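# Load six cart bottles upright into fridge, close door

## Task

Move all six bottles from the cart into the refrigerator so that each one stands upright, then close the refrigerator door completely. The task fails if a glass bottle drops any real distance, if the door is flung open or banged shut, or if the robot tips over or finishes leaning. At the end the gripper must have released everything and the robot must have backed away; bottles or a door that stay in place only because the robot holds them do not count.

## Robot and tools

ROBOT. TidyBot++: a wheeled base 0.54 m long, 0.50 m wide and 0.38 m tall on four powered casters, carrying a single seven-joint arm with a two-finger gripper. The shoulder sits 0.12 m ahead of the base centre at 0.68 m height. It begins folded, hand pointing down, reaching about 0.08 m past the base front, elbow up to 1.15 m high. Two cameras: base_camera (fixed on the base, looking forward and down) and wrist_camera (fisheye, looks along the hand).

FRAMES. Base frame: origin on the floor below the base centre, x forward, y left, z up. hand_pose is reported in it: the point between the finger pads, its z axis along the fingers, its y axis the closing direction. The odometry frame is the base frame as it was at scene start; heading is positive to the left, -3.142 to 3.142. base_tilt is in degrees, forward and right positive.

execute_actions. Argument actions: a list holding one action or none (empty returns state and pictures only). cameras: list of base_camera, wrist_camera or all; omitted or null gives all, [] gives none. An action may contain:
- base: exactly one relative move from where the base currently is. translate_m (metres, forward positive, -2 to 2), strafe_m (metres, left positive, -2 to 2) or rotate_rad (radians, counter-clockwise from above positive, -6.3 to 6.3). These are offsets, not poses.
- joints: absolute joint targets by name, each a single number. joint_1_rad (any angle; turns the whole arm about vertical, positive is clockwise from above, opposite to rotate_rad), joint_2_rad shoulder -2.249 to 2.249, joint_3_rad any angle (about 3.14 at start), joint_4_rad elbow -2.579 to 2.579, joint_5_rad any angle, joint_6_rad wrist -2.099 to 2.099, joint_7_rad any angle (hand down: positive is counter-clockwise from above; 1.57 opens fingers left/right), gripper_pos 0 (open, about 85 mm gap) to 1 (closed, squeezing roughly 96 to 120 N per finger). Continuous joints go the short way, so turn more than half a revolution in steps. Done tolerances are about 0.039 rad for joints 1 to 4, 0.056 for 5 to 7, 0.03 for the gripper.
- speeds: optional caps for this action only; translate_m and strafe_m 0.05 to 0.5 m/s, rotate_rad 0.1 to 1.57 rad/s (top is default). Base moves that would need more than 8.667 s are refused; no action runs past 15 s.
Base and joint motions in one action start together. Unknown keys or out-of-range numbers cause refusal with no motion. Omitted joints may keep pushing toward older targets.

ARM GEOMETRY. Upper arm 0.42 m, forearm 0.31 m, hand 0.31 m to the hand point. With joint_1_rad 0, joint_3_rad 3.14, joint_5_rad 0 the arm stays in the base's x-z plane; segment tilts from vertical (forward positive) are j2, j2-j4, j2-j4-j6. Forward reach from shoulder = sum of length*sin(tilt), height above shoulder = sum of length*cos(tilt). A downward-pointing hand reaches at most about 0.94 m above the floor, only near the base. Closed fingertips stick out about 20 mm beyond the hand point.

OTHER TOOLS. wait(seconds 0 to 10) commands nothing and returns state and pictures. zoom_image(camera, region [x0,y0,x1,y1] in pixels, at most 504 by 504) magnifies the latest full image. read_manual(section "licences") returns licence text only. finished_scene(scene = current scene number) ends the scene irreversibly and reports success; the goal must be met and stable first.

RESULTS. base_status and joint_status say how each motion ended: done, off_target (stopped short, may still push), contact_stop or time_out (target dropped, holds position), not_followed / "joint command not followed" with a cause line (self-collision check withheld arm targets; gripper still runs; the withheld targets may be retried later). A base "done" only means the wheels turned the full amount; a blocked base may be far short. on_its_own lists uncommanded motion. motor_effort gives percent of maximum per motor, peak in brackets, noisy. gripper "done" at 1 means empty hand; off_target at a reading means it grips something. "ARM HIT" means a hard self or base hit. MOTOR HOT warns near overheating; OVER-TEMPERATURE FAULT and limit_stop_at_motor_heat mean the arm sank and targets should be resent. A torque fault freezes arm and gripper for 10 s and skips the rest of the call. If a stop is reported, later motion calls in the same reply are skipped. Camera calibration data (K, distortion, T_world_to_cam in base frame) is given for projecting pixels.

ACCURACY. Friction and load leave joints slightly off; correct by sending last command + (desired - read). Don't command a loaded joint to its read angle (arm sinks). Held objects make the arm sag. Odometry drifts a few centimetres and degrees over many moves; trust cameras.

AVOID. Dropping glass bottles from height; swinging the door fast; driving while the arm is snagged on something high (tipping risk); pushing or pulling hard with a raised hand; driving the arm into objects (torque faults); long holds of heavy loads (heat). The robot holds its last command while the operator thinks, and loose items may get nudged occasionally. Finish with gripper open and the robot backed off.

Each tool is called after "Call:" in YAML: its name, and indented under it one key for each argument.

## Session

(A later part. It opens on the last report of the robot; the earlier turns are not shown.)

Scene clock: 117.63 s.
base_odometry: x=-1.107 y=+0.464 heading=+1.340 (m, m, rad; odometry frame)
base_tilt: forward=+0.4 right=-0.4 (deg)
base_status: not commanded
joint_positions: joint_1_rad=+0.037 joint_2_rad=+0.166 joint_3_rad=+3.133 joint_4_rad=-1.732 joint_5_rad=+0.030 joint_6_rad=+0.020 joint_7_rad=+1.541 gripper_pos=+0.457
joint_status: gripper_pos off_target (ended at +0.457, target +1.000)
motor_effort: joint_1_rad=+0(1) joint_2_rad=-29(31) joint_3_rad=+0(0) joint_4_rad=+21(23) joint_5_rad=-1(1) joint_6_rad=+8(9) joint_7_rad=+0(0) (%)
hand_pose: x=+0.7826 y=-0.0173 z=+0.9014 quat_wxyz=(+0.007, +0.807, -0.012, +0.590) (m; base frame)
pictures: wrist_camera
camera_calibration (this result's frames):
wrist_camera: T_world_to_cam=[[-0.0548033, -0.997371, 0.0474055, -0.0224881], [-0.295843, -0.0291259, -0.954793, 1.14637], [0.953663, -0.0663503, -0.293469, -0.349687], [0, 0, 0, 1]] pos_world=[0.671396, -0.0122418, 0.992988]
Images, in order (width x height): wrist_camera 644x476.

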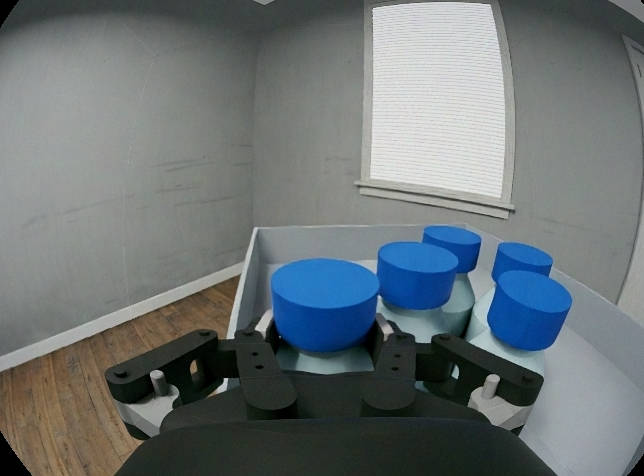

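Call:
execute_actions:
  actions:
    - {"joints":{"joint_2_rad":0.06,"joint_4_rad":-1.35,"joint_6_rad":-0.385}}
  cameras: []

Call:
execute_actions:
  actions:
    - {"base":{"rotate_rad":2.53},"speeds":{"rotate_rad":1.1}}
  cameras: []

Call:
execute_actions:
  actions:
    - {"base":{"strafe_m":0.165},"speeds":{"strafe_m":0.25}}
  cameras: []

Call:
execute_actions:
  actions:
    - {"base":{"translate_m":0.45},"speeds":{"translate_m":0.3}}

Scene clock: 121.63 s.
base_odometry: x=-1.107 y=+0.464 heading=+1.340 (m, m, rad; odometry frame)
base_tilt: forward=+0.4 right=-0.4 (deg)
base_status: not commanded
joint_positions: joint_1_rad=+0.037 joint_2_rad=+0.081 joint_3_rad=+3.132 joint_4_rad=-1.375 joint_5_rad=+0.030 joint_6_rad=-0.379 joint_7_rad=+1.541 gripper_pos=+0.457
joint_status: all done
motor_effort: joint_1_rad=+0(2) joint_2_rad=-31(37) joint_3_rad=+1(2) joint_4_rad=+27(28) joint_5_rad=-1(0) joint_6_rad=+11(12) joint_7_rad=+0(0) (%)
hand_pose: x=+0.7653 y=-0.0201 z=+1.0565 quat_wxyz=(+0.012, +0.794, -0.015, +0.608) (m; base frame)
pictures: none
No camera images: the call's "cameras" was empty. Leave "cameras" out to get every camera's image.

Scene clock: 125.10 s.
base_odometry: x=-1.107 y=+0.464 heading=-2.413 (m, m, rad; odometry frame)
base_tilt: forward=+0.4 right=-0.4 (deg)
base_status: done
joint_positions: joint_1_rad=+0.033 joint_2_rad=+0.081 joint_3_rad=+3.128 joint_4_rad=-1.375 joint_5_rad=+0.030 joint_6_rad=-0.380 joint_7_rad=+1.541 gripper_pos=+0.457
joint_status: not commanded
motor_effort: joint_1_rad=+0(3) joint_2_rad=-31(34) joint_3_rad=+1(3) joint_4_rad=+26(28) joint_5_rad=-1(0) joint_6_rad=+11(12) joint_7_rad=+1(0) (%)
hand_pose: x=+0.7655 y=-0.0148 z=+1.0559 quat_wxyz=(+0.009, +0.794, -0.012, +0.608) (m; base frame)
pictures: none
No camera images: the call's "cameras" was empty. Leave "cameras" out to get every camera's image.

Scene clock: 126.63 s.
base_odometry: x=-0.997 y=+0.341 heading=-2.413 (m, m, rad; odometry frame)
base_tilt: forward=+0.4 right=-0.4 (deg)
base_status: done
joint_positions: joint_1_rad=+0.033 joint_2_rad=+0.081 joint_3_rad=+3.129 joint_4_rad=-1.375 joint_5_rad=+0.030 joint_6_rad=-0.380 joint_7_rad=+1.541 gripper_pos=+0.457
joint_status: not commanded
motor_effort: joint_1_rad=+0(3) joint_2_rad=-31(32) joint_3_rad=+1(2) joint_4_rad=+27(26) joint_5_rad=+0(0) joint_6_rad=+11(11) joint_7_rad=+0(1) (%)
hand_pose: x=+0.7655 y=-0.0159 z=+1.0559 quat_wxyz=(+0.010, +0.794, -0.013, +0.608) (m; base frame)
pictures: none
No camera images: the call's "cameras" was empty. Leave "cameras" out to get every camera's image.

Scene clock: 129.10 s.
base_odometry: x=-1.333 y=+0.041 heading=-2.412 (m, m, rad; odometry frame)
base_tilt: forward=+0.4 right=-0.4 (deg)
base_status: done
joint_positions: joint_1_rad=+0.033 joint_2_rad=+0.085 joint_3_rad=+3.129 joint_4_rad=-1.375 joint_5_rad=+0.030 joint_6_rad=-0.382 joint_7_rad=+1.541 gripper_pos=+0.457
joint_status: not commanded
motor_effort: joint_1_rad=+0(1) joint_2_rad=-32(35) joint_3_rad=+1(2) joint_4_rad=+26(28) joint_5_rad=+0(0) joint_6_rad=+11(12) joint_7_rad=+1(0) (%)
hand_pose: x=+0.7669 y=-0.0159 z=+1.0523 quat_wxyz=(+0.010, +0.796, -0.013, +0.605) (m; base frame)
pictures: base_camera, wrist_camera
camera_calibration (this result's frames):
wrist_camera: T_world_to_cam=[[-0.0611663, -0.996977, 0.0479175, -0.0247565], [-0.26136, -0.0303344, -0.964765, 1.26995], [0.963301, -0.0715348, -0.258714, -0.33441], [0, 0, 0, 1]] pos_world=[0.652538, -0.0100803, 1.13987]
Images, in order (width x height): base_camera 644x364, wrist_camera 644x476.

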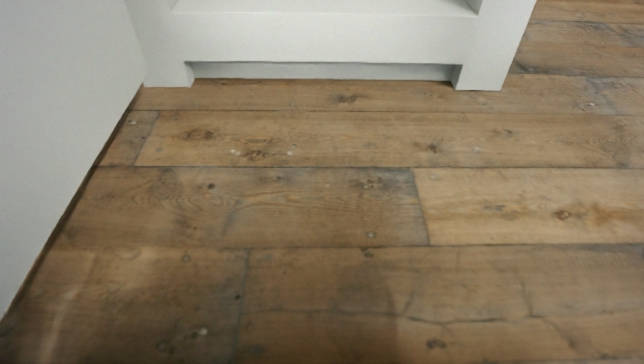

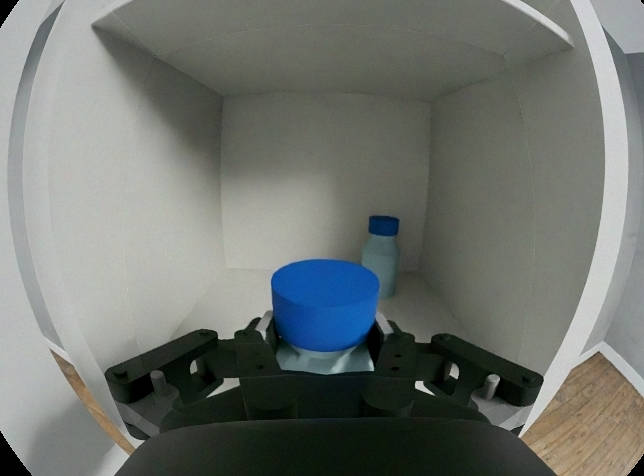

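Call:
execute_actions:
  actions:
    - {"base":{"translate_m":0.32},"speeds":{"translate_m":0.25}}
  cameras: []

Call:
execute_actions:
  actions:
    - {"joints":{"joint_2_rad":0.15}}
  cameras: ["wrist_camera"]

Scene clock: 132.87 s.
base_odometry: x=-1.572 y=-0.173 heading=-2.412 (m, m, rad; odometry frame)
base_tilt: forward=+0.4 right=-0.4 (deg)
base_status: done
joint_positions: joint_1_rad=+0.033 joint_2_rad=+0.086 joint_3_rad=+3.129 joint_4_rad=-1.375 joint_5_rad=+0.030 joint_6_rad=-0.383 joint_7_rad=+1.541 gripper_pos=+0.457
joint_status: not commanded
motor_effort: joint_1_rad=+1(2) joint_2_rad=-32(34) joint_3_rad=+1(2) joint_4_rad=+26(27) joint_5_rad=+0(0) joint_6_rad=+11(12) joint_7_rad=+0(0) (%)
hand_pose: x=+0.7669 y=-0.0159 z=+1.0520 quat_wxyz=(+0.010, +0.796, -0.013, +0.604) (m; base frame)
pictures: none
No camera images: the call's "cameras" was empty. Leave "cameras" out to get every camera's image.

Scene clock: 133.77 s.
base_odometry: x=-1.571 y=-0.173 heading=-2.412 (m, m, rad; odometry frame)
base_tilt: forward=+0.4 right=-0.4 (deg)
base_status: not commanded
joint_positions: joint_1_rad=+0.033 joint_2_rad=+0.152 joint_3_rad=+3.129 joint_4_rad=-1.365 joint_5_rad=+0.030 joint_6_rad=-0.379 joint_7_rad=+1.541 gripper_pos=+0.457
joint_status: all done
motor_effort: joint_1_rad=+0(1) joint_2_rad=-33(35) joint_3_rad=+1(1) joint_4_rad=+25(27) joint_5_rad=-1(1) joint_6_rad=+10(11) joint_7_rad=+0(0) (%)
hand_pose: x=+0.7913 y=-0.0167 z=+1.0152 quat_wxyz=(+0.009, +0.812, -0.013, +0.583) (m; base frame)
pictures: wrist_camera
camera_calibration (this result's frames):
wrist_camera: T_world_to_cam=[[-0.058481, -0.997074, 0.0492204, -0.0257035], [-0.312703, -0.0285272, -0.949422, 1.26556], [0.948049, -0.0709146, -0.31012, -0.303312], [0, 0, 0, 1]] pos_world=[0.681796, -0.0110346, 1.10875]
Images, in order (width x height): wrist_camera 644x476.

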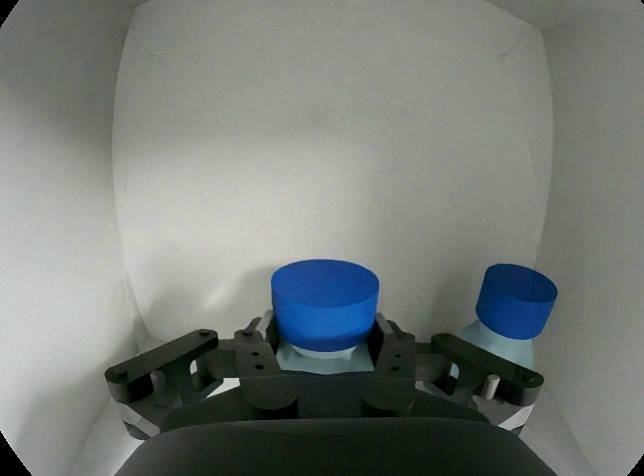

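Call:
execute_actions:
  actions:
    - {"joints":{"gripper_pos":0.15}}
  cameras: []

Call:
execute_actions:
  actions:
    - {"base":{"translate_m":-0.745}}
  cameras: []

Call:
execute_actions:
  actions:
    - {"base":{"rotate_rad":-2.53}}
  cameras: []

Call:
execute_actions:
  actions:
    - {"joints":{"joint_2_rad":0.155,"joint_4_rad":-1.74,"joint_6_rad":0.045}}
  cameras: ["wrist_camera"]

Scene clock: 138.33 s.
base_odometry: x=-1.571 y=-0.173 heading=-2.412 (m, m, rad; odometry frame)
base_tilt: forward=+0.4 right=-0.4 (deg)
base_status: not commanded
joint_positions: joint_1_rad=+0.033 joint_2_rad=+0.153 joint_3_rad=+3.129 joint_4_rad=-1.361 joint_5_rad=+0.030 joint_6_rad=-0.379 joint_7_rad=+1.541 gripper_pos=+0.150
joint_status: all done
motor_effort: joint_1_rad=+0(0) joint_2_rad=-30(34) joint_3_rad=+1(1) joint_4_rad=+22(25) joint_5_rad=+0(0) joint_6_rad=+8(10) joint_7_rad=+0(0) (%)
hand_pose: x=+0.7919 y=-0.0167 z=+1.0172 quat_wxyz=(+0.009, +0.811, -0.013, +0.585) (m; base frame)
pictures: none
No camera images: the call's "cameras" was empty. Leave "cameras" out to get every camera's image.

Scene clock: 141.30 s.
base_odometry: x=-1.016 y=+0.324 heading=-2.413 (m, m, rad; odometry frame)
base_tilt: forward=+0.4 right=-0.3 (deg)
base_status: done
joint_positions: joint_1_rad=+0.033 joint_2_rad=+0.149 joint_3_rad=+3.129 joint_4_rad=-1.360 joint_5_rad=+0.030 joint_6_rad=-0.379 joint_7_rad=+1.541 gripper_pos=+0.150
joint_status: not commanded
motor_effort: joint_1_rad=+1(3) joint_2_rad=-29(34) joint_3_rad=+1(1) joint_4_rad=+22(23) joint_5_rad=-1(0) joint_6_rad=+8(8) joint_7_rad=+0(0) (%)
hand_pose: x=+0.7908 y=-0.0167 z=+1.0202 quat_wxyz=(+0.009, +0.810, -0.013, +0.586) (m; base frame)
pictures: none
No camera images: the call's "cameras" was empty. Leave "cameras" out to get every camera's image.

Scene clock: 144.23 s.
base_odometry: x=-1.016 y=+0.324 heading=+1.341 (m, m, rad; odometry frame)
base_tilt: forward=+0.4 right=-0.4 (deg)
base_status: done
joint_positions: joint_1_rad=+0.036 joint_2_rad=+0.158 joint_3_rad=+3.133 joint_4_rad=-1.360 joint_5_rad=+0.030 joint_6_rad=-0.379 joint_7_rad=+1.541 gripper_pos=+0.150
joint_status: not commanded
motor_effort: joint_1_rad=+0(3) joint_2_rad=-30(34) joint_3_rad=+1(2) joint_4_rad=+23(22) joint_5_rad=+0(0) joint_6_rad=+8(8) joint_7_rad=+0(0) (%)
hand_pose: x=+0.7937 y=-0.0212 z=+1.0141 quat_wxyz=(+0.011, +0.812, -0.016, +0.583) (m; base frame)
pictures: none
No camera images: the call's "cameras" was empty. Leave "cameras" out to get every camera's image.

Scene clock: 145.77 s.
base_odometry: x=-1.016 y=+0.324 heading=+1.341 (m, m, rad; odometry frame)
base_tilt: forward=+0.4 right=-0.4 (deg)
base_status: not commanded
joint_positions: joint_1_rad=+0.036 joint_2_rad=+0.158 joint_3_rad=+3.133 joint_4_rad=-1.729 joint_5_rad=+0.030 joint_6_rad=+0.019 joint_7_rad=+1.541 gripper_pos=+0.150
joint_status: all done
motor_effort: joint_1_rad=+0(0) joint_2_rad=-29(31) joint_3_rad=+0(1) joint_4_rad=+21(22) joint_5_rad=+0(1) joint_6_rad=+8(8) joint_7_rad=+1(0) (%)
hand_pose: x=+0.7812 y=-0.0171 z=+0.9084 quat_wxyz=(+0.007, +0.804, -0.011, +0.595) (m; base frame)
pictures: wrist_camera
camera_calibration (this result's frames):
wrist_camera: T_world_to_cam=[[-0.0551195, -0.997358, 0.0473108, -0.0223578], [-0.285805, -0.0296406, -0.957829, 1.14763], [0.956701, -0.0663168, -0.283416, -0.357822], [0, 0, 0, 1]] pos_world=[0.669094, -0.012012, 0.998877]
Images, in order (width x height): wrist_camera 644x476.

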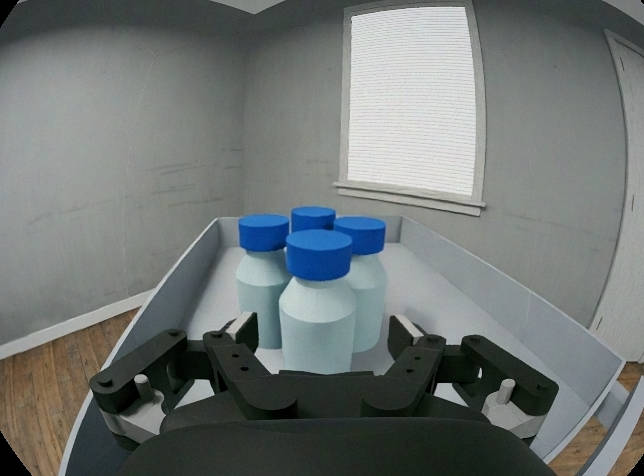

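Call:
execute_actions:
  actions:
    - {"base":{"translate_m":0.085},"speeds":{"translate_m":0.15}}
  cameras: ["wrist_camera"]

Call:
execute_actions:
  actions:
    - {"joints":{"gripper_pos":1}}
  cameras: ["wrist_camera"]

Scene clock: 148.63 s.
base_odometry: x=-0.996 y=+0.407 heading=+1.340 (m, m, rad; odometry frame)
base_tilt: forward=+0.3 right=-0.4 (deg)
base_status: done
joint_positions: joint_1_rad=+0.036 joint_2_rad=+0.156 joint_3_rad=+3.133 joint_4_rad=-1.730 joint_5_rad=+0.030 joint_6_rad=+0.021 joint_7_rad=+1.541 gripper_pos=+0.150
joint_status: not commanded
motor_effort: joint_1_rad=+0(1) joint_2_rad=-29(32) joint_3_rad=+1(0) joint_4_rad=+21(22) joint_5_rad=+0(1) joint_6_rad=+8(8) joint_7_rad=+1(0) (%)
hand_pose: x=+0.7809 y=-0.0171 z=+0.9094 quat_wxyz=(+0.007, +0.803, -0.011, +0.595) (m; base frame)
pictures: wrist_camera
camera_calibration (this result's frames):
wrist_camera: T_world_to_cam=[[-0.0551869, -0.997357, 0.047251, -0.0222919], [-0.283736, -0.0297074, -0.958442, 1.14744], [0.957313, -0.0663003, -0.281346, -0.359617], [0, 0, 0, 1]] pos_world=[0.668606, -0.0119882, 0.999634]
Images, in order (width x height): wrist_camera 644x476.

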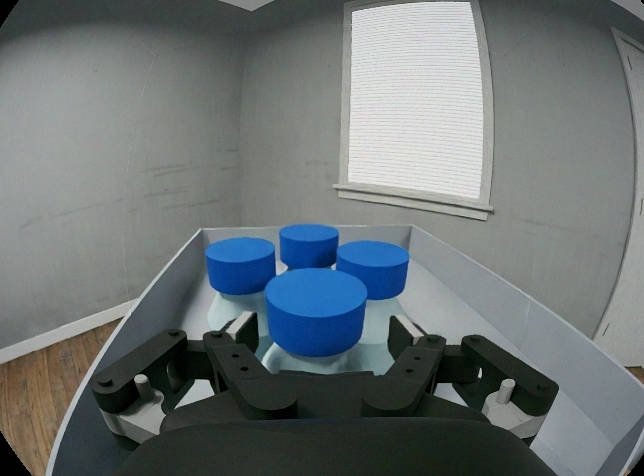

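Scene clock: 149.67 s.
base_odometry: x=-0.996 y=+0.407 heading=+1.340 (m, m, rad; odometry frame)
base_tilt: forward=+0.4 right=-0.4 (deg)
base_status: not commanded
joint_positions: joint_1_rad=+0.036 joint_2_rad=+0.156 joint_3_rad=+3.133 joint_4_rad=-1.730 joint_5_rad=+0.030 joint_6_rad=+0.022 joint_7_rad=+1.541 gripper_pos=+0.457
joint_status: gripper_pos off_target (ended at +0.457, target +1.000)
motor_effort: joint_1_rad=+0(3) joint_2_rad=-29(29) joint_3_rad=+1(3) joint_4_rad=+21(22) joint_5_rad=-1(1) joint_6_rad=+8(8) joint_7_rad=+0(0) (%)
hand_pose: x=+0.7810 y=-0.0170 z=+0.9098 quat_wxyz=(+0.007, +0.803, -0.011, +0.596) (m; base frame)
pictures: wrist_camera
camera_calibration (this result's frames):
wrist_camera: T_world_to_cam=[[-0.055072, -0.997367, 0.0471756, -0.0222271], [-0.28235, -0.0297631, -0.95885, 1.14719], [0.95773, -0.0661258, -0.279967, -0.361183], [0, 0, 0, 1]] pos_world=[0.6686, -0.0119083, 0.999909]
Images, in order (width x height): wrist_camera 644x476.

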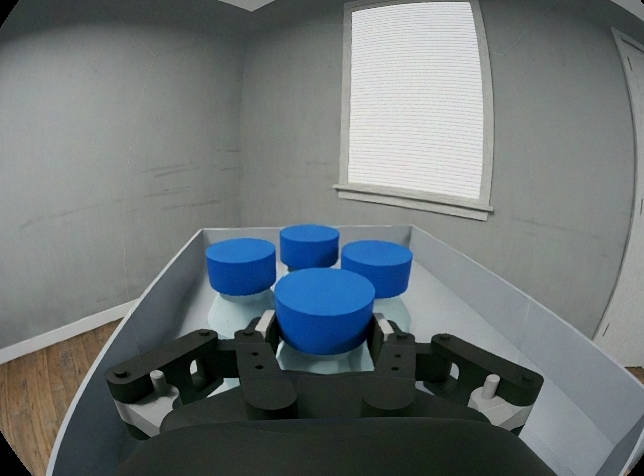

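Call:
execute_actions:
  actions:
    - {"joints":{"joint_2_rad":0.06,"joint_4_rad":-1.35,"joint_6_rad":-0.385}}
  cameras: []

Call:
execute_actions:
  actions:
    - {"base":{"translate_m":-0.07}}
  cameras: []

Call:
execute_actions:
  actions:
    - {"base":{"rotate_rad":2.53},"speeds":{"rotate_rad":1.1}}

Call:
execute_actions:
  actions:
    - {"base":{"translate_m":0.655},"speeds":{"translate_m":0.3}}
  cameras: ["wrist_camera"]

Scene clock: 154.03 s.
base_odometry: x=-0.996 y=+0.407 heading=+1.340 (m, m, rad; odometry frame)
base_tilt: forward=+0.4 right=-0.4 (deg)
base_status: not commanded
joint_positions: joint_1_rad=+0.036 joint_2_rad=+0.080 joint_3_rad=+3.133 joint_4_rad=-1.374 joint_5_rad=+0.030 joint_6_rad=-0.377 joint_7_rad=+1.541 gripper_pos=+0.457
joint_status: all done
motor_effort: joint_1_rad=+0(1) joint_2_rad=-31(37) joint_3_rad=+1(1) joint_4_rad=+27(28) joint_5_rad=+0(0) joint_6_rad=+11(12) joint_7_rad=+0(0) (%)
hand_pose: x=+0.7652 y=-0.0201 z=+1.0577 quat_wxyz=(+0.012, +0.793, -0.015, +0.609) (m; base frame)
pictures: none
No camera images: the call's "cameras" was empty. Leave "cameras" out to get every camera's image.

Scene clock: 155.27 s.
base_odometry: x=-1.012 y=+0.338 heading=+1.340 (m, m, rad; odometry frame)
base_tilt: forward=+0.4 right=-0.4 (deg)
base_status: done
joint_positions: joint_1_rad=+0.036 joint_2_rad=+0.076 joint_3_rad=+3.133 joint_4_rad=-1.374 joint_5_rad=+0.030 joint_6_rad=-0.380 joint_7_rad=+1.541 gripper_pos=+0.457
joint_status: not commanded
motor_effort: joint_1_rad=+0(1) joint_2_rad=-31(34) joint_3_rad=+1(2) joint_4_rad=+26(26) joint_5_rad=+0(0) joint_6_rad=+11(12) joint_7_rad=+0(0) (%)
hand_pose: x=+0.7636 y=-0.0201 z=+1.0591 quat_wxyz=(+0.012, +0.793, -0.015, +0.609) (m; base frame)
pictures: none
No camera images: the call's "cameras" was empty. Leave "cameras" out to get every camera's image.

Scene clock: 158.63 s.
base_odometry: x=-1.012 y=+0.339 heading=-2.413 (m, m, rad; odometry frame)
base_tilt: forward=+0.4 right=-0.4 (deg)
base_status: done
joint_positions: joint_1_rad=+0.033 joint_2_rad=+0.080 joint_3_rad=+3.128 joint_4_rad=-1.374 joint_5_rad=+0.030 joint_6_rad=-0.381 joint_7_rad=+1.541 gripper_pos=+0.457
joint_status: not commanded
motor_effort: joint_1_rad=+0(3) joint_2_rad=-31(33) joint_3_rad=+1(2) joint_4_rad=+27(27) joint_5_rad=+0(0) joint_6_rad=+11(11) joint_7_rad=+0(1) (%)
hand_pose: x=+0.7650 y=-0.0150 z=+1.0566 quat_wxyz=(+0.009, +0.794, -0.012, +0.608) (m; base frame)
pictures: base_camera, wrist_camera
camera_calibration (this result's frames):
wrist_camera: T_world_to_cam=[[-0.0601402, -0.997056, 0.0475663, -0.0245961], [-0.254148, -0.0307873, -0.966675, 1.27014], [0.965294, -0.070225, -0.251548, -0.340489], [0, 0, 0, 1]] pos_world=[0.649995, -0.00933043, 1.14333]
Images, in order (width x height): base_camera 644x364, wrist_camera 644x476.

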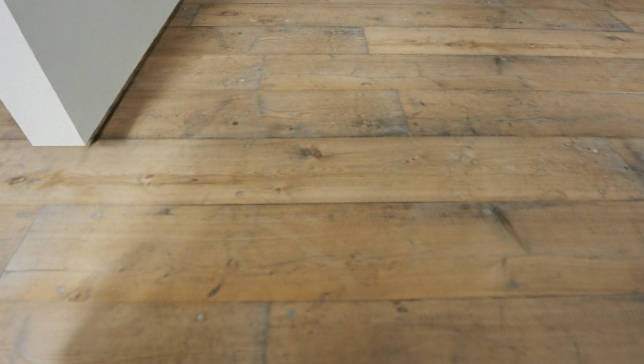

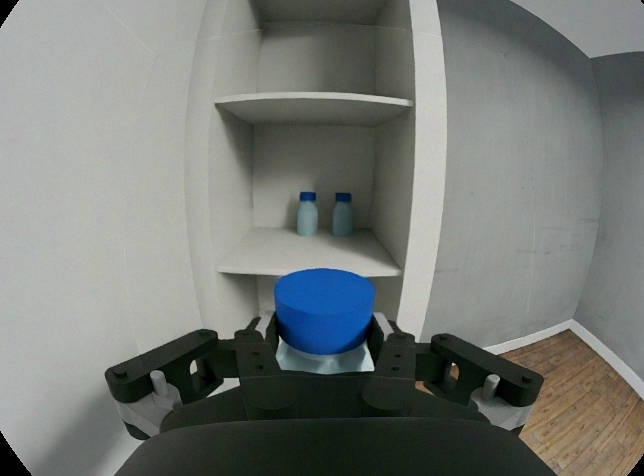

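Scene clock: 161.80 s.
base_odometry: x=-1.501 y=-0.098 heading=-2.412 (m, m, rad; odometry frame)
base_tilt: forward=+0.4 right=-0.4 (deg)
base_status: done
joint_positions: joint_1_rad=+0.033 joint_2_rad=+0.083 joint_3_rad=+3.128 joint_4_rad=-1.374 joint_5_rad=+0.030 joint_6_rad=-0.382 joint_7_rad=+1.541 gripper_pos=+0.457
joint_status: not commanded
motor_effort: joint_1_rad=+1(1) joint_2_rad=-31(34) joint_3_rad=+1(0) joint_4_rad=+26(26) joint_5_rad=+0(0) joint_6_rad=+11(11) joint_7_rad=+0(0) (%)
hand_pose: x=+0.7662 y=-0.0151 z=+1.0543 quat_wxyz=(+0.009, +0.795, -0.012, +0.606) (m; base frame)
pictures: wrist_camera
camera_calibration (this result's frames):
wrist_camera: T_world_to_cam=[[-0.0599681, -0.997061, 0.0476865, -0.0247184], [-0.258141, -0.0306569, -0.965621, 1.27009], [0.964244, -0.0702163, -0.255544, -0.337191], [0, 0, 0, 1]] pos_world=[0.651514, -0.00938512, 1.14143]
Images, in order (width x height): wrist_camera 644x476.

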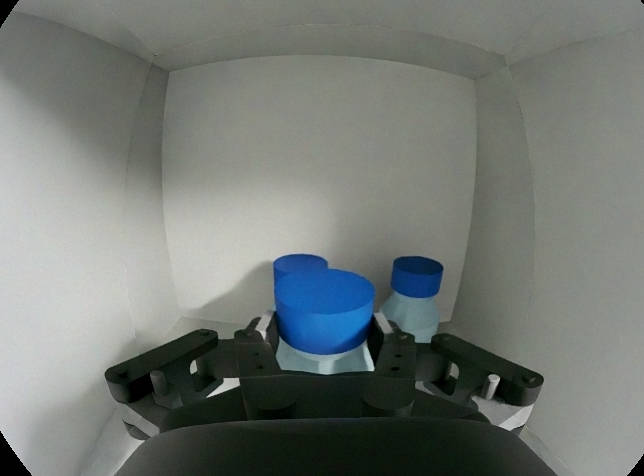

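Call:
execute_actions:
  actions:
    - {"joints":{"joint_2_rad":0.14}}
  cameras: []

Call:
execute_actions:
  actions:
    - {"joints":{"gripper_pos":0.15}}
  cameras: ["wrist_camera"]

Call:
execute_actions:
  actions:
    - {"base":{"translate_m":-0.67}}
  cameras: []

Call:
execute_actions:
  actions:
    - {"base":{"rotate_rad":-2.53}}
  cameras: []

Call:
execute_actions:
  actions:
    - {"base":{"strafe_m":0.075},"joints":{"joint_2_rad":0.155,"joint_4_rad":-1.74,"joint_6_rad":0.045}}
  cameras: ["wrist_camera"]

Scene clock: 165.20 s.
base_odometry: x=-1.501 y=-0.098 heading=-2.412 (m, m, rad; odometry frame)
base_tilt: forward=+0.4 right=-0.4 (deg)
base_status: not commanded
joint_positions: joint_1_rad=+0.033 joint_2_rad=+0.140 joint_3_rad=+3.128 joint_4_rad=-1.364 joint_5_rad=+0.030 joint_6_rad=-0.380 joint_7_rad=+1.541 gripper_pos=+0.457
joint_status: all done
motor_effort: joint_1_rad=+0(0) joint_2_rad=-31(34) joint_3_rad=+1(1) joint_4_rad=+25(27) joint_5_rad=+0(0) joint_6_rad=+9(11) joint_7_rad=+0(0) (%)
hand_pose: x=+0.7871 y=-0.0158 z=+1.0235 quat_wxyz=(+0.009, +0.809, -0.013, +0.588) (m; base frame)
pictures: none
No camera images: the call's "cameras" was empty. Leave "cameras" out to get every camera's image.

Scene clock: 166.23 s.
base_odometry: x=-1.501 y=-0.098 heading=-2.412 (m, m, rad; odometry frame)
base_tilt: forward=+0.4 right=-0.4 (deg)
base_status: not commanded
joint_positions: joint_1_rad=+0.033 joint_2_rad=+0.140 joint_3_rad=+3.128 joint_4_rad=-1.360 joint_5_rad=+0.030 joint_6_rad=-0.380 joint_7_rad=+1.541 gripper_pos=+0.150
joint_status: all done
motor_effort: joint_1_rad=+0(1) joint_2_rad=-30(33) joint_3_rad=+1(1) joint_4_rad=+22(25) joint_5_rad=+0(1) joint_6_rad=+8(10) joint_7_rad=+0(0) (%)
hand_pose: x=+0.7876 y=-0.0158 z=+1.0258 quat_wxyz=(+0.009, +0.807, -0.013, +0.590) (m; base frame)
pictures: wrist_camera
camera_calibration (this result's frames):
wrist_camera: T_world_to_cam=[[-0.0579536, -0.997138, 0.0485445, -0.0252315], [-0.297519, -0.0291658, -0.95427, 1.26752], [0.952955, -0.0697464, -0.294977, -0.315824], [0, 0, 0, 1]] pos_world=[0.676615, -0.0102188, 1.11762]
Images, in order (width x height): wrist_camera 644x476.

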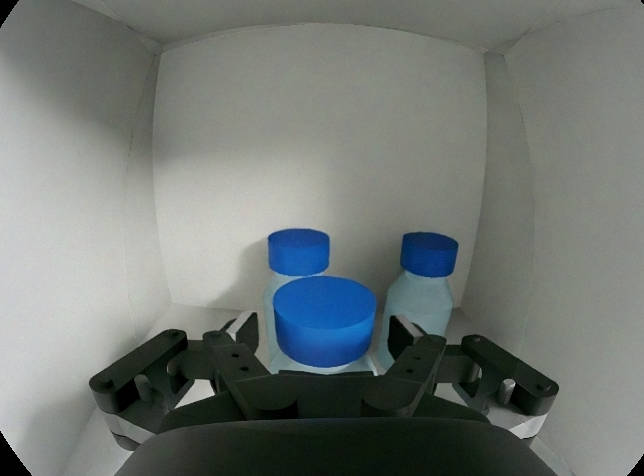

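Scene clock: 169.07 s.
base_odometry: x=-1.001 y=+0.349 heading=-2.412 (m, m, rad; odometry frame)
base_tilt: forward=+0.4 right=-0.4 (deg)
base_status: done
joint_positions: joint_1_rad=+0.033 joint_2_rad=+0.141 joint_3_rad=+3.128 joint_4_rad=-1.359 joint_5_rad=+0.030 joint_6_rad=-0.380 joint_7_rad=+1.541 gripper_pos=+0.150
joint_status: not commanded
motor_effort: joint_1_rad=+1(2) joint_2_rad=-28(33) joint_3_rad=+1(2) joint_4_rad=+23(24) joint_5_rad=-1(0) joint_6_rad=+8(9) joint_7_rad=+1(0) (%)
hand_pose: x=+0.7878 y=-0.0159 z=+1.0261 quat_wxyz=(+0.009, +0.807, -0.013, +0.590) (m; base frame)
pictures: none
No camera images: the call's "cameras" was empty. Leave "cameras" out to get every camera's image.

Scene clock: 172.00 s.
base_odometry: x=-1.001 y=+0.349 heading=+1.342 (m, m, rad; odometry frame)
base_tilt: forward=+0.4 right=-0.4 (deg)
base_status: done
joint_positions: joint_1_rad=+0.036 joint_2_rad=+0.148 joint_3_rad=+3.133 joint_4_rad=-1.359 joint_5_rad=+0.030 joint_6_rad=-0.380 joint_7_rad=+1.541 gripper_pos=+0.150
joint_status: not commanded
motor_effort: joint_1_rad=+0(4) joint_2_rad=-29(34) joint_3_rad=+1(2) joint_4_rad=+22(22) joint_5_rad=+0(1) joint_6_rad=+8(8) joint_7_rad=+0(0) (%)
hand_pose: x=+0.7903 y=-0.0208 z=+1.0211 quat_wxyz=(+0.011, +0.809, -0.016, +0.587) (m; base frame)
pictures: none
No camera images: the call's "cameras" was empty. Leave "cameras" out to get every camera's image.

Scene clock: 173.53 s.
base_odometry: x=-1.074 y=+0.366 heading=+1.341 (m, m, rad; odometry frame)
base_tilt: forward=+0.4 right=-0.4 (deg)
base_status: done
joint_positions: joint_1_rad=+0.035 joint_2_rad=+0.150 joint_3_rad=+3.131 joint_4_rad=-1.730 joint_5_rad=+0.030 joint_6_rad=+0.019 joint_7_rad=+1.541 gripper_pos=+0.150
joint_status: all done
motor_effort: joint_1_rad=+0(3) joint_2_rad=-29(30) joint_3_rad=+1(2) joint_4_rad=+22(22) joint_5_rad=-1(1) joint_6_rad=+8(9) joint_7_rad=+0(0) (%)
hand_pose: x=+0.7793 y=-0.0147 z=+0.9137 quat_wxyz=(+0.006, +0.802, -0.010, +0.598) (m; base frame)
pictures: wrist_camera
camera_calibration (this result's frames):
wrist_camera: T_world_to_cam=[[-0.0517492, -0.997563, 0.0468011, -0.0224147], [-0.278023, -0.0306203, -0.960086, 1.14823], [0.95918, -0.0626954, -0.27576, -0.363232], [0, 0, 0, 1]] pos_world=[0.666479, -0.00997399, 1.00328]
Images, in order (width x height): wrist_camera 644x476.

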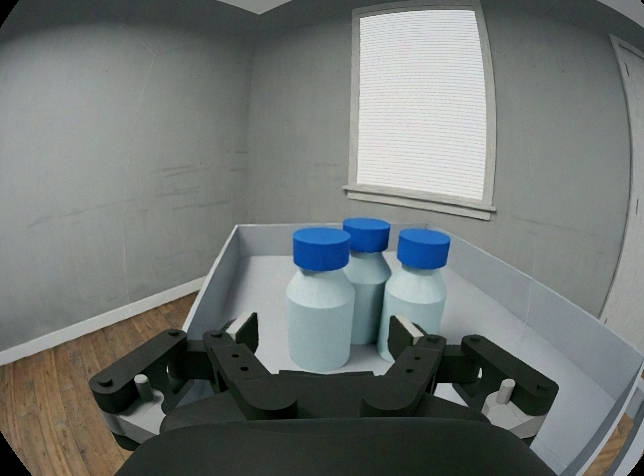

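Call:
execute_actions:
  actions:
    - {"base":{"translate_m":0.118},"speeds":{"translate_m":0.15}}
  cameras: ["wrist_camera"]

Call:
execute_actions:
  actions:
    - {"joints":{"gripper_pos":1}}
  cameras: ["wrist_camera"]

Scene clock: 176.83 s.
base_odometry: x=-1.048 y=+0.481 heading=+1.341 (m, m, rad; odometry frame)
base_tilt: forward=+0.4 right=-0.4 (deg)
base_status: done
joint_positions: joint_1_rad=+0.035 joint_2_rad=+0.153 joint_3_rad=+3.131 joint_4_rad=-1.730 joint_5_rad=+0.030 joint_6_rad=+0.021 joint_7_rad=+1.541 gripper_pos=+0.150
joint_status: not commanded
motor_effort: joint_1_rad=+0(1) joint_2_rad=-28(31) joint_3_rad=+1(1) joint_4_rad=+21(23) joint_5_rad=-1(0) joint_6_rad=+8(8) joint_7_rad=+0(0) (%)
hand_pose: x=+0.7802 y=-0.0147 z=+0.9114 quat_wxyz=(+0.006, +0.802, -0.010, +0.597) (m; base frame)
pictures: wrist_camera
camera_calibration (this result's frames):
wrist_camera: T_world_to_cam=[[-0.0515842, -0.99757, 0.0468284, -0.0224354], [-0.280673, -0.0305192, -0.959318, 1.14765], [0.958416, -0.0626291, -0.278417, -0.361654], [0, 0, 0, 1]] pos_world=[0.667573, -0.0100054, 1.00133]
Images, in order (width x height): wrist_camera 644x476.

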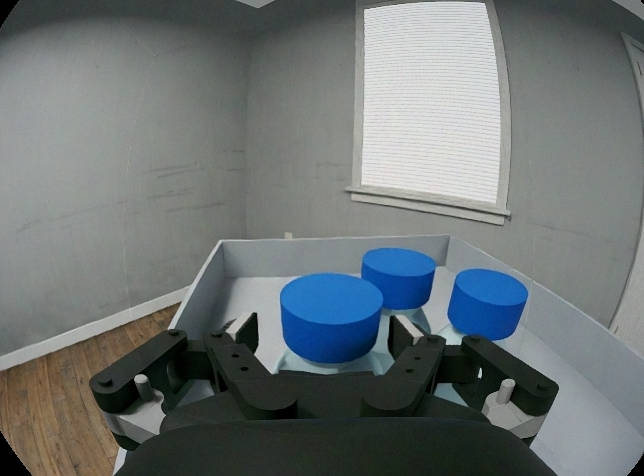

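Scene clock: 177.87 s.
base_odometry: x=-1.048 y=+0.481 heading=+1.341 (m, m, rad; odometry frame)
base_tilt: forward=+0.4 right=-0.4 (deg)
base_status: not commanded
joint_positions: joint_1_rad=+0.035 joint_2_rad=+0.153 joint_3_rad=+3.131 joint_4_rad=-1.730 joint_5_rad=+0.030 joint_6_rad=+0.022 joint_7_rad=+1.541 gripper_pos=+0.449
joint_status: gripper_pos off_target (ended at +0.449, target +1.000)
motor_effort: joint_1_rad=+0(1) joint_2_rad=-29(30) joint_3_rad=+1(1) joint_4_rad=+22(22) joint_5_rad=-1(1) joint_6_rad=+8(8) joint_7_rad=+0(0) (%)
hand_pose: x=+0.7803 y=-0.0147 z=+0.9117 quat_wxyz=(+0.006, +0.802, -0.010, +0.597) (m; base frame)
pictures: wrist_camera
camera_calibration (this result's frames):
wrist_camera: T_world_to_cam=[[-0.0516035, -0.997571, 0.0467935, -0.0223911], [-0.279761, -0.0305398, -0.959584, 1.14748], [0.958682, -0.0626088, -0.277505, -0.362694], [0, 0, 0, 1]] pos_world=[0.667573, -0.0100007, 1.0015]
Images, in order (width x height): wrist_camera 644x476.

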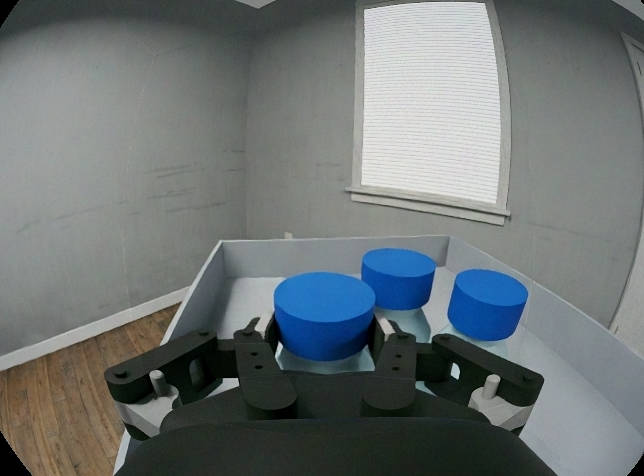

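Call:
execute_actions:
  actions:
    - {"joints":{"joint_2_rad":0.045,"joint_4_rad":-1.35,"joint_6_rad":-0.375}}
  cameras: []

Call:
execute_actions:
  actions:
    - {"base":{"rotate_rad":2.53},"speeds":{"rotate_rad":1.1}}
  cameras: []

Call:
execute_actions:
  actions:
    - {"base":{"strafe_m":0.017}}

Call:
execute_actions:
  actions:
    - {"base":{"translate_m":0.6},"speeds":{"translate_m":0.3}}
  cameras: ["wrist_camera"]

Scene clock: 182.10 s.
base_odometry: x=-1.048 y=+0.481 heading=+1.341 (m, m, rad; odometry frame)
base_tilt: forward=+0.4 right=-0.4 (deg)
base_status: not commanded
joint_positions: joint_1_rad=+0.035 joint_2_rad=+0.071 joint_3_rad=+3.131 joint_4_rad=-1.380 joint_5_rad=+0.030 joint_6_rad=-0.374 joint_7_rad=+1.541 gripper_pos=+0.449
joint_status: all done
motor_effort: joint_1_rad=+0(1) joint_2_rad=-32(38) joint_3_rad=+1(2) joint_4_rad=+27(29) joint_5_rad=+0(1) joint_6_rad=+12(13) joint_7_rad=+0(0) (%)
hand_pose: x=+0.7619 y=-0.0177 z=+1.0608 quat_wxyz=(+0.011, +0.791, -0.014, +0.612) (m; base frame)
pictures: none
No camera images: the call's "cameras" was empty. Leave "cameras" out to get every camera's image.

Scene clock: 185.57 s.
base_odometry: x=-1.048 y=+0.481 heading=-2.412 (m, m, rad; odometry frame)
base_tilt: forward=+0.4 right=-0.4 (deg)
base_status: done
joint_positions: joint_1_rad=+0.032 joint_2_rad=+0.072 joint_3_rad=+3.128 joint_4_rad=-1.380 joint_5_rad=+0.030 joint_6_rad=-0.375 joint_7_rad=+1.541 gripper_pos=+0.449
joint_status: not commanded
motor_effort: joint_1_rad=+0(4) joint_2_rad=-32(34) joint_3_rad=+1(3) joint_4_rad=+27(27) joint_5_rad=-1(1) joint_6_rad=+12(12) joint_7_rad=+0(0) (%)
hand_pose: x=+0.7622 y=-0.0139 z=+1.0600 quat_wxyz=(+0.009, +0.791, -0.012, +0.611) (m; base frame)
pictures: none
No camera images: the call's "cameras" was empty. Leave "cameras" out to get every camera's image.

Scene clock: 186.27 s.
base_odometry: x=-1.036 y=+0.468 heading=-2.411 (m, m, rad; odometry frame)
base_tilt: forward=+0.4 right=-0.4 (deg)
base_status: done
joint_positions: joint_1_rad=+0.030 joint_2_rad=+0.072 joint_3_rad=+3.126 joint_4_rad=-1.380 joint_5_rad=+0.030 joint_6_rad=-0.375 joint_7_rad=+1.541 gripper_pos=+0.449
joint_status: not commanded
motor_effort: joint_1_rad=+1(3) joint_2_rad=-32(33) joint_3_rad=+1(2) joint_4_rad=+27(28) joint_5_rad=+0(0) joint_6_rad=+12(12) joint_7_rad=+0(0) (%)
hand_pose: x=+0.7622 y=-0.0122 z=+1.0599 quat_wxyz=(+0.008, +0.792, -0.010, +0.611) (m; base frame)
pictures: base_camera, wrist_camera
camera_calibration (this result's frames):
wrist_camera: T_world_to_cam=[[-0.0561041, -0.997305, 0.0472663, -0.0248499], [-0.246409, -0.0320456, -0.968636, 1.26886], [0.967541, -0.0659913, -0.243947, -0.346442], [0, 0, 0, 1]] pos_world=[0.646461, -0.00698363, 1.14572]
Images, in order (width x height): base_camera 644x364, wrist_camera 644x476.

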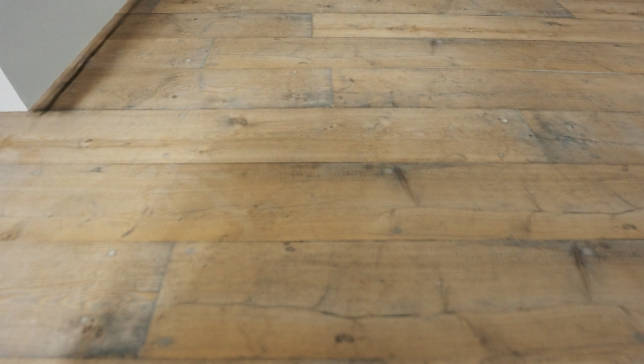

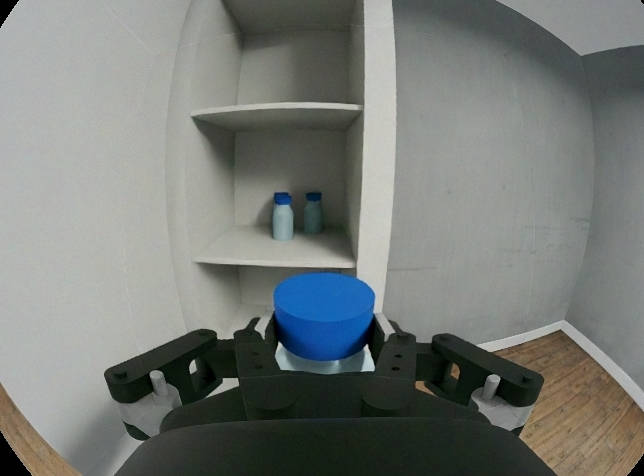

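Scene clock: 189.23 s.
base_odometry: x=-1.483 y=+0.068 heading=-2.411 (m, m, rad; odometry frame)
base_tilt: forward=+0.4 right=-0.4 (deg)
base_status: done
joint_positions: joint_1_rad=+0.030 joint_2_rad=+0.076 joint_3_rad=+3.126 joint_4_rad=-1.380 joint_5_rad=+0.030 joint_6_rad=-0.378 joint_7_rad=+1.541 gripper_pos=+0.449
joint_status: not commanded
motor_effort: joint_1_rad=+0(1) joint_2_rad=-32(35) joint_3_rad=+1(0) joint_4_rad=+28(28) joint_5_rad=+0(0) joint_6_rad=+12(12) joint_7_rad=+0(0) (%)
hand_pose: x=+0.7636 y=-0.0123 z=+1.0563 quat_wxyz=(+0.008, +0.794, -0.011, +0.608) (m; base frame)
pictures: wrist_camera
camera_calibration (this result's frames):
wrist_camera: T_world_to_cam=[[-0.0558462, -0.99731, 0.0474748, -0.0250824], [-0.253146, -0.0318521, -0.966904, 1.26904], [0.965815, -0.0660159, -0.250686, -0.340309], [0, 0, 0, 1]] pos_world=[0.648526, -0.0070593, 1.14292]
Images, in order (width x height): wrist_camera 644x476.

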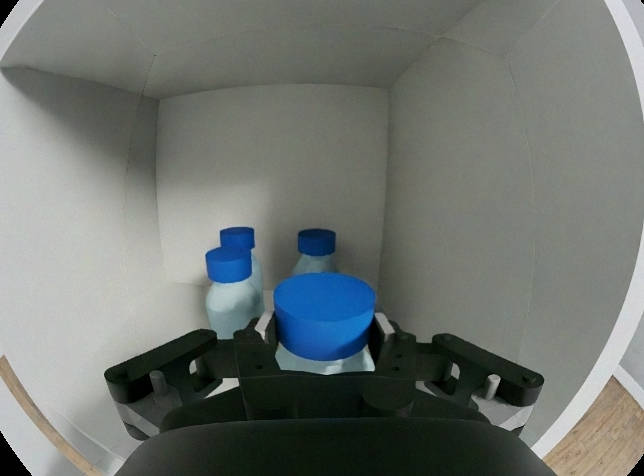

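Call:
execute_actions:
  actions:
    - {"base":{"translate_m":0.125},"speeds":{"translate_m":0.2}}
  cameras: []

Call:
execute_actions:
  actions:
    - {"joints":{"joint_2_rad":0.13}}
  cameras: []

Call:
execute_actions:
  actions:
    - {"joints":{"gripper_pos":0.15}}
  cameras: ["wrist_camera"]

Call:
execute_actions:
  actions:
    - {"base":{"translate_m":-0.607}}
  cameras: []

Call:
execute_actions:
  actions:
    - {"base":{"rotate_rad":-2.53}}
  cameras: []

Call:
execute_actions:
  actions:
    - {"base":{"strafe_m":-0.153},"joints":{"joint_2_rad":0.155,"joint_4_rad":-1.74,"joint_6_rad":0.045}}
  cameras: ["wrist_camera"]

Scene clock: 193.30 s.
base_odometry: x=-1.576 y=-0.016 heading=-2.411 (m, m, rad; odometry frame)
base_tilt: forward=+0.4 right=-0.4 (deg)
base_status: done
joint_positions: joint_1_rad=+0.030 joint_2_rad=+0.075 joint_3_rad=+3.126 joint_4_rad=-1.380 joint_5_rad=+0.030 joint_6_rad=-0.379 joint_7_rad=+1.541 gripper_pos=+0.449
joint_status: not commanded
motor_effort: joint_1_rad=+0(1) joint_2_rad=-32(35) joint_3_rad=+1(2) joint_4_rad=+27(28) joint_5_rad=-1(0) joint_6_rad=+12(12) joint_7_rad=+0(0) (%)
hand_pose: x=+0.7632 y=-0.0123 z=+1.0567 quat_wxyz=(+0.008, +0.794, -0.011, +0.608) (m; base frame)
pictures: none
No camera images: the call's "cameras" was empty. Leave "cameras" out to get every camera's image.

Scene clock: 194.23 s.
base_odometry: x=-1.576 y=-0.016 heading=-2.411 (m, m, rad; odometry frame)
base_tilt: forward=+0.4 right=-0.4 (deg)
base_status: not commanded
joint_positions: joint_1_rad=+0.030 joint_2_rad=+0.135 joint_3_rad=+3.126 joint_4_rad=-1.369 joint_5_rad=+0.030 joint_6_rad=-0.375 joint_7_rad=+1.541 gripper_pos=+0.449
joint_status: all done
motor_effort: joint_1_rad=+0(1) joint_2_rad=-32(35) joint_3_rad=+1(1) joint_4_rad=+24(28) joint_5_rad=-1(0) joint_6_rad=+10(12) joint_7_rad=+0(1) (%)
hand_pose: x=+0.7856 y=-0.0129 z=+1.0250 quat_wxyz=(+0.007, +0.807, -0.011, +0.590) (m; base frame)
pictures: none
No camera images: the call's "cameras" was empty. Leave "cameras" out to get every camera's image.

Scene clock: 195.27 s.
base_odometry: x=-1.576 y=-0.016 heading=-2.411 (m, m, rad; odometry frame)
base_tilt: forward=+0.4 right=-0.4 (deg)
base_status: not commanded
joint_positions: joint_1_rad=+0.030 joint_2_rad=+0.135 joint_3_rad=+3.126 joint_4_rad=-1.362 joint_5_rad=+0.030 joint_6_rad=-0.375 joint_7_rad=+1.541 gripper_pos=+0.150
joint_status: all done
motor_effort: joint_1_rad=+0(1) joint_2_rad=-29(35) joint_3_rad=+1(1) joint_4_rad=+23(27) joint_5_rad=+0(1) joint_6_rad=+8(11) joint_7_rad=+0(0) (%)
hand_pose: x=+0.7861 y=-0.0129 z=+1.0294 quat_wxyz=(+0.007, +0.805, -0.011, +0.593) (m; base frame)
pictures: wrist_camera
camera_calibration (this result's frames):
wrist_camera: T_world_to_cam=[[-0.053967, -0.997382, 0.0481252, -0.0253544], [-0.290138, -0.0304536, -0.9565, 1.26706], [0.955462, -0.0655824, -0.287735, -0.322533], [0, 0, 0, 1]] pos_world=[0.674422, -0.00785383, 1.12036]
Images, in order (width x height): wrist_camera 644x476.

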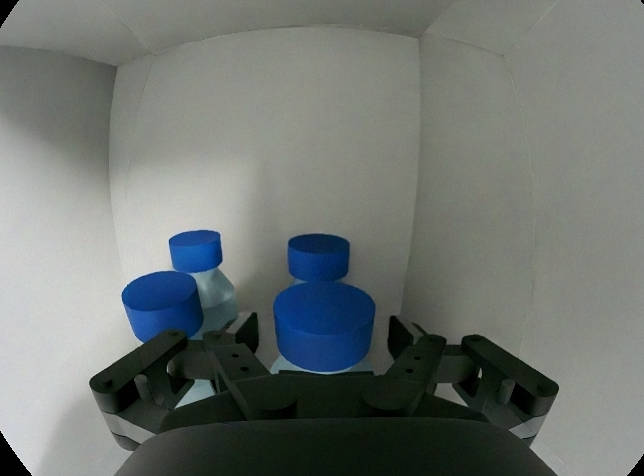

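Scene clock: 197.97 s.
base_odometry: x=-1.124 y=+0.390 heading=-2.411 (m, m, rad; odometry frame)
base_tilt: forward=+0.4 right=-0.4 (deg)
base_status: done
joint_positions: joint_1_rad=+0.030 joint_2_rad=+0.127 joint_3_rad=+3.127 joint_4_rad=-1.360 joint_5_rad=+0.030 joint_6_rad=-0.375 joint_7_rad=+1.541 gripper_pos=+0.150
joint_status: not commanded
motor_effort: joint_1_rad=+0(4) joint_2_rad=-28(33) joint_3_rad=+1(2) joint_4_rad=+21(23) joint_5_rad=-1(1) joint_6_rad=+8(8) joint_7_rad=+0(0) (%)
hand_pose: x=+0.7833 y=-0.0129 z=+1.0363 quat_wxyz=(+0.008, +0.802, -0.011, +0.597) (m; base frame)
pictures: none
No camera images: the call's "cameras" was empty. Leave "cameras" out to get every camera's image.

Scene clock: 200.90 s.
base_odometry: x=-1.124 y=+0.390 heading=+1.343 (m, m, rad; odometry frame)
base_tilt: forward=+0.4 right=-0.4 (deg)
base_status: done
joint_positions: joint_1_rad=+0.035 joint_2_rad=+0.139 joint_3_rad=+3.133 joint_4_rad=-1.360 joint_5_rad=+0.030 joint_6_rad=-0.375 joint_7_rad=+1.541 gripper_pos=+0.150
joint_status: not commanded
motor_effort: joint_1_rad=+0(2) joint_2_rad=-29(34) joint_3_rad=+2(2) joint_4_rad=+21(22) joint_5_rad=+0(1) joint_6_rad=+8(8) joint_7_rad=+0(1) (%)
hand_pose: x=+0.7874 y=-0.0199 z=+1.0283 quat_wxyz=(+0.011, +0.806, -0.015, +0.592) (m; base frame)
pictures: none
No camera images: the call's "cameras" was empty. Leave "cameras" out to get every camera's image.

Scene clock: 202.43 s.
base_odometry: x=-0.975 y=+0.355 heading=+1.342 (m, m, rad; odometry frame)
base_tilt: forward=+0.3 right=-0.4 (deg)
base_status: done
joint_positions: joint_1_rad=+0.037 joint_2_rad=+0.147 joint_3_rad=+3.134 joint_4_rad=-1.730 joint_5_rad=+0.030 joint_6_rad=+0.019 joint_7_rad=+1.541 gripper_pos=+0.150
joint_status: all done
motor_effort: joint_1_rad=+0(3) joint_2_rad=-29(30) joint_3_rad=+1(2) joint_4_rad=+22(23) joint_5_rad=+0(0) joint_6_rad=+8(8) joint_7_rad=+0(0) (%)
hand_pose: x=+0.7785 y=-0.0181 z=+0.9149 quat_wxyz=(+0.008, +0.801, -0.012, +0.598) (m; base frame)
pictures: wrist_camera
camera_calibration (this result's frames):
wrist_camera: T_world_to_cam=[[-0.0572415, -0.997242, 0.0472347, -0.0220701], [-0.276598, -0.0296191, -0.960529, 1.14837], [0.959279, -0.0680471, -0.27414, -0.364001], [0, 0, 0, 1]] pos_world=[0.665551, -0.0127648, 1.00429]
Images, in order (width x height): wrist_camera 644x476.

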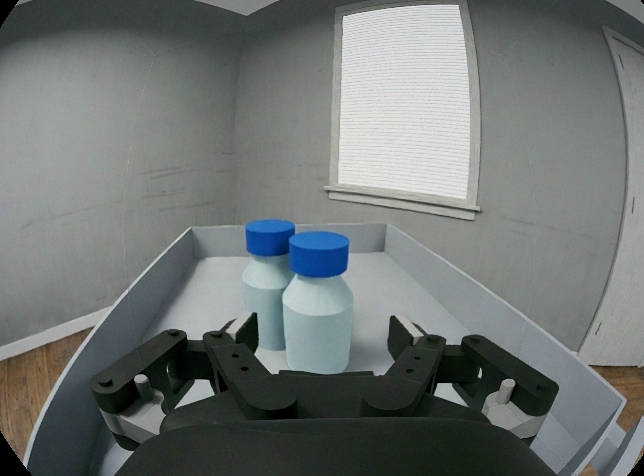

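Call:
execute_actions:
  actions:
    - {"base":{"translate_m":0.107},"speeds":{"translate_m":0.15}}
  cameras: ["wrist_camera"]

Call:
execute_actions:
  actions:
    - {"joints":{"gripper_pos":1}}
  cameras: ["wrist_camera"]

Scene clock: 205.33 s.
base_odometry: x=-0.950 y=+0.459 heading=+1.342 (m, m, rad; odometry frame)
base_tilt: forward=+0.4 right=-0.4 (deg)
base_status: done
joint_positions: joint_1_rad=+0.037 joint_2_rad=+0.152 joint_3_rad=+3.134 joint_4_rad=-1.731 joint_5_rad=+0.030 joint_6_rad=+0.021 joint_7_rad=+1.541 gripper_pos=+0.150
joint_status: not commanded
motor_effort: joint_1_rad=+0(1) joint_2_rad=-29(31) joint_3_rad=+1(0) joint_4_rad=+22(23) joint_5_rad=-1(1) joint_6_rad=+8(8) joint_7_rad=+0(0) (%)
hand_pose: x=+0.7798 y=-0.0181 z=+0.9115 quat_wxyz=(+0.008, +0.802, -0.012, +0.597) (m; base frame)
pictures: wrist_camera
camera_calibration (this result's frames):
wrist_camera: T_world_to_cam=[[-0.0569952, -0.997253, 0.0473023, -0.0221235], [-0.280785, -0.0294554, -0.959318, 1.14764], [0.958077, -0.0679583, -0.278335, -0.361423], [0, 0, 0, 1]] pos_world=[0.66725, -0.0128203, 1.0014]
Images, in order (width x height): wrist_camera 644x476.

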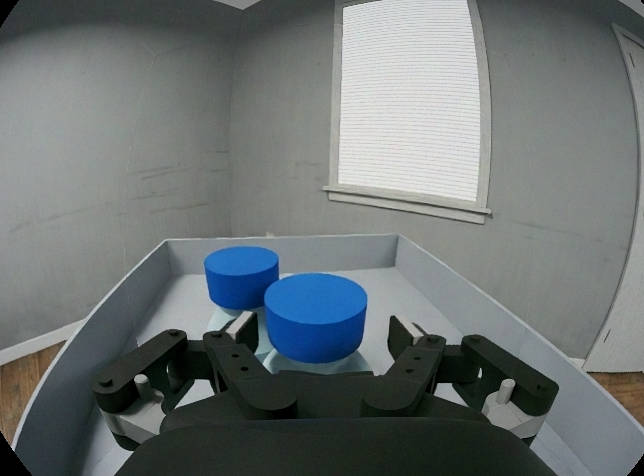

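Scene clock: 206.37 s.
base_odometry: x=-0.950 y=+0.459 heading=+1.342 (m, m, rad; odometry frame)
base_tilt: forward=+0.4 right=-0.4 (deg)
base_status: not commanded
joint_positions: joint_1_rad=+0.037 joint_2_rad=+0.152 joint_3_rad=+3.134 joint_4_rad=-1.731 joint_5_rad=+0.030 joint_6_rad=+0.022 joint_7_rad=+1.541 gripper_pos=+0.449
joint_status: gripper_pos off_target (ended at +0.449, target +1.000)
motor_effort: joint_1_rad=+1(2) joint_2_rad=-29(30) joint_3_rad=+1(3) joint_4_rad=+21(22) joint_5_rad=-1(1) joint_6_rad=+8(8) joint_7_rad=+0(0) (%)
hand_pose: x=+0.7799 y=-0.0181 z=+0.9118 quat_wxyz=(+0.008, +0.802, -0.012, +0.597) (m; base frame)
pictures: wrist_camera
camera_calibration (this result's frames):
wrist_camera: T_world_to_cam=[[-0.0570159, -0.997254, 0.0472645, -0.0220756], [-0.279798, -0.0294833, -0.959606, 1.14745], [0.958365, -0.0679372, -0.277348, -0.36255], [0, 0, 0, 1]] pos_world=[0.667249, -0.0128151, 1.00159]
Images, in order (width x height): wrist_camera 644x476.

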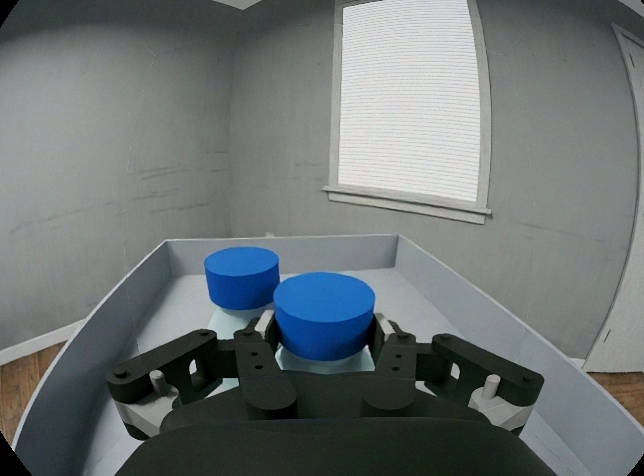

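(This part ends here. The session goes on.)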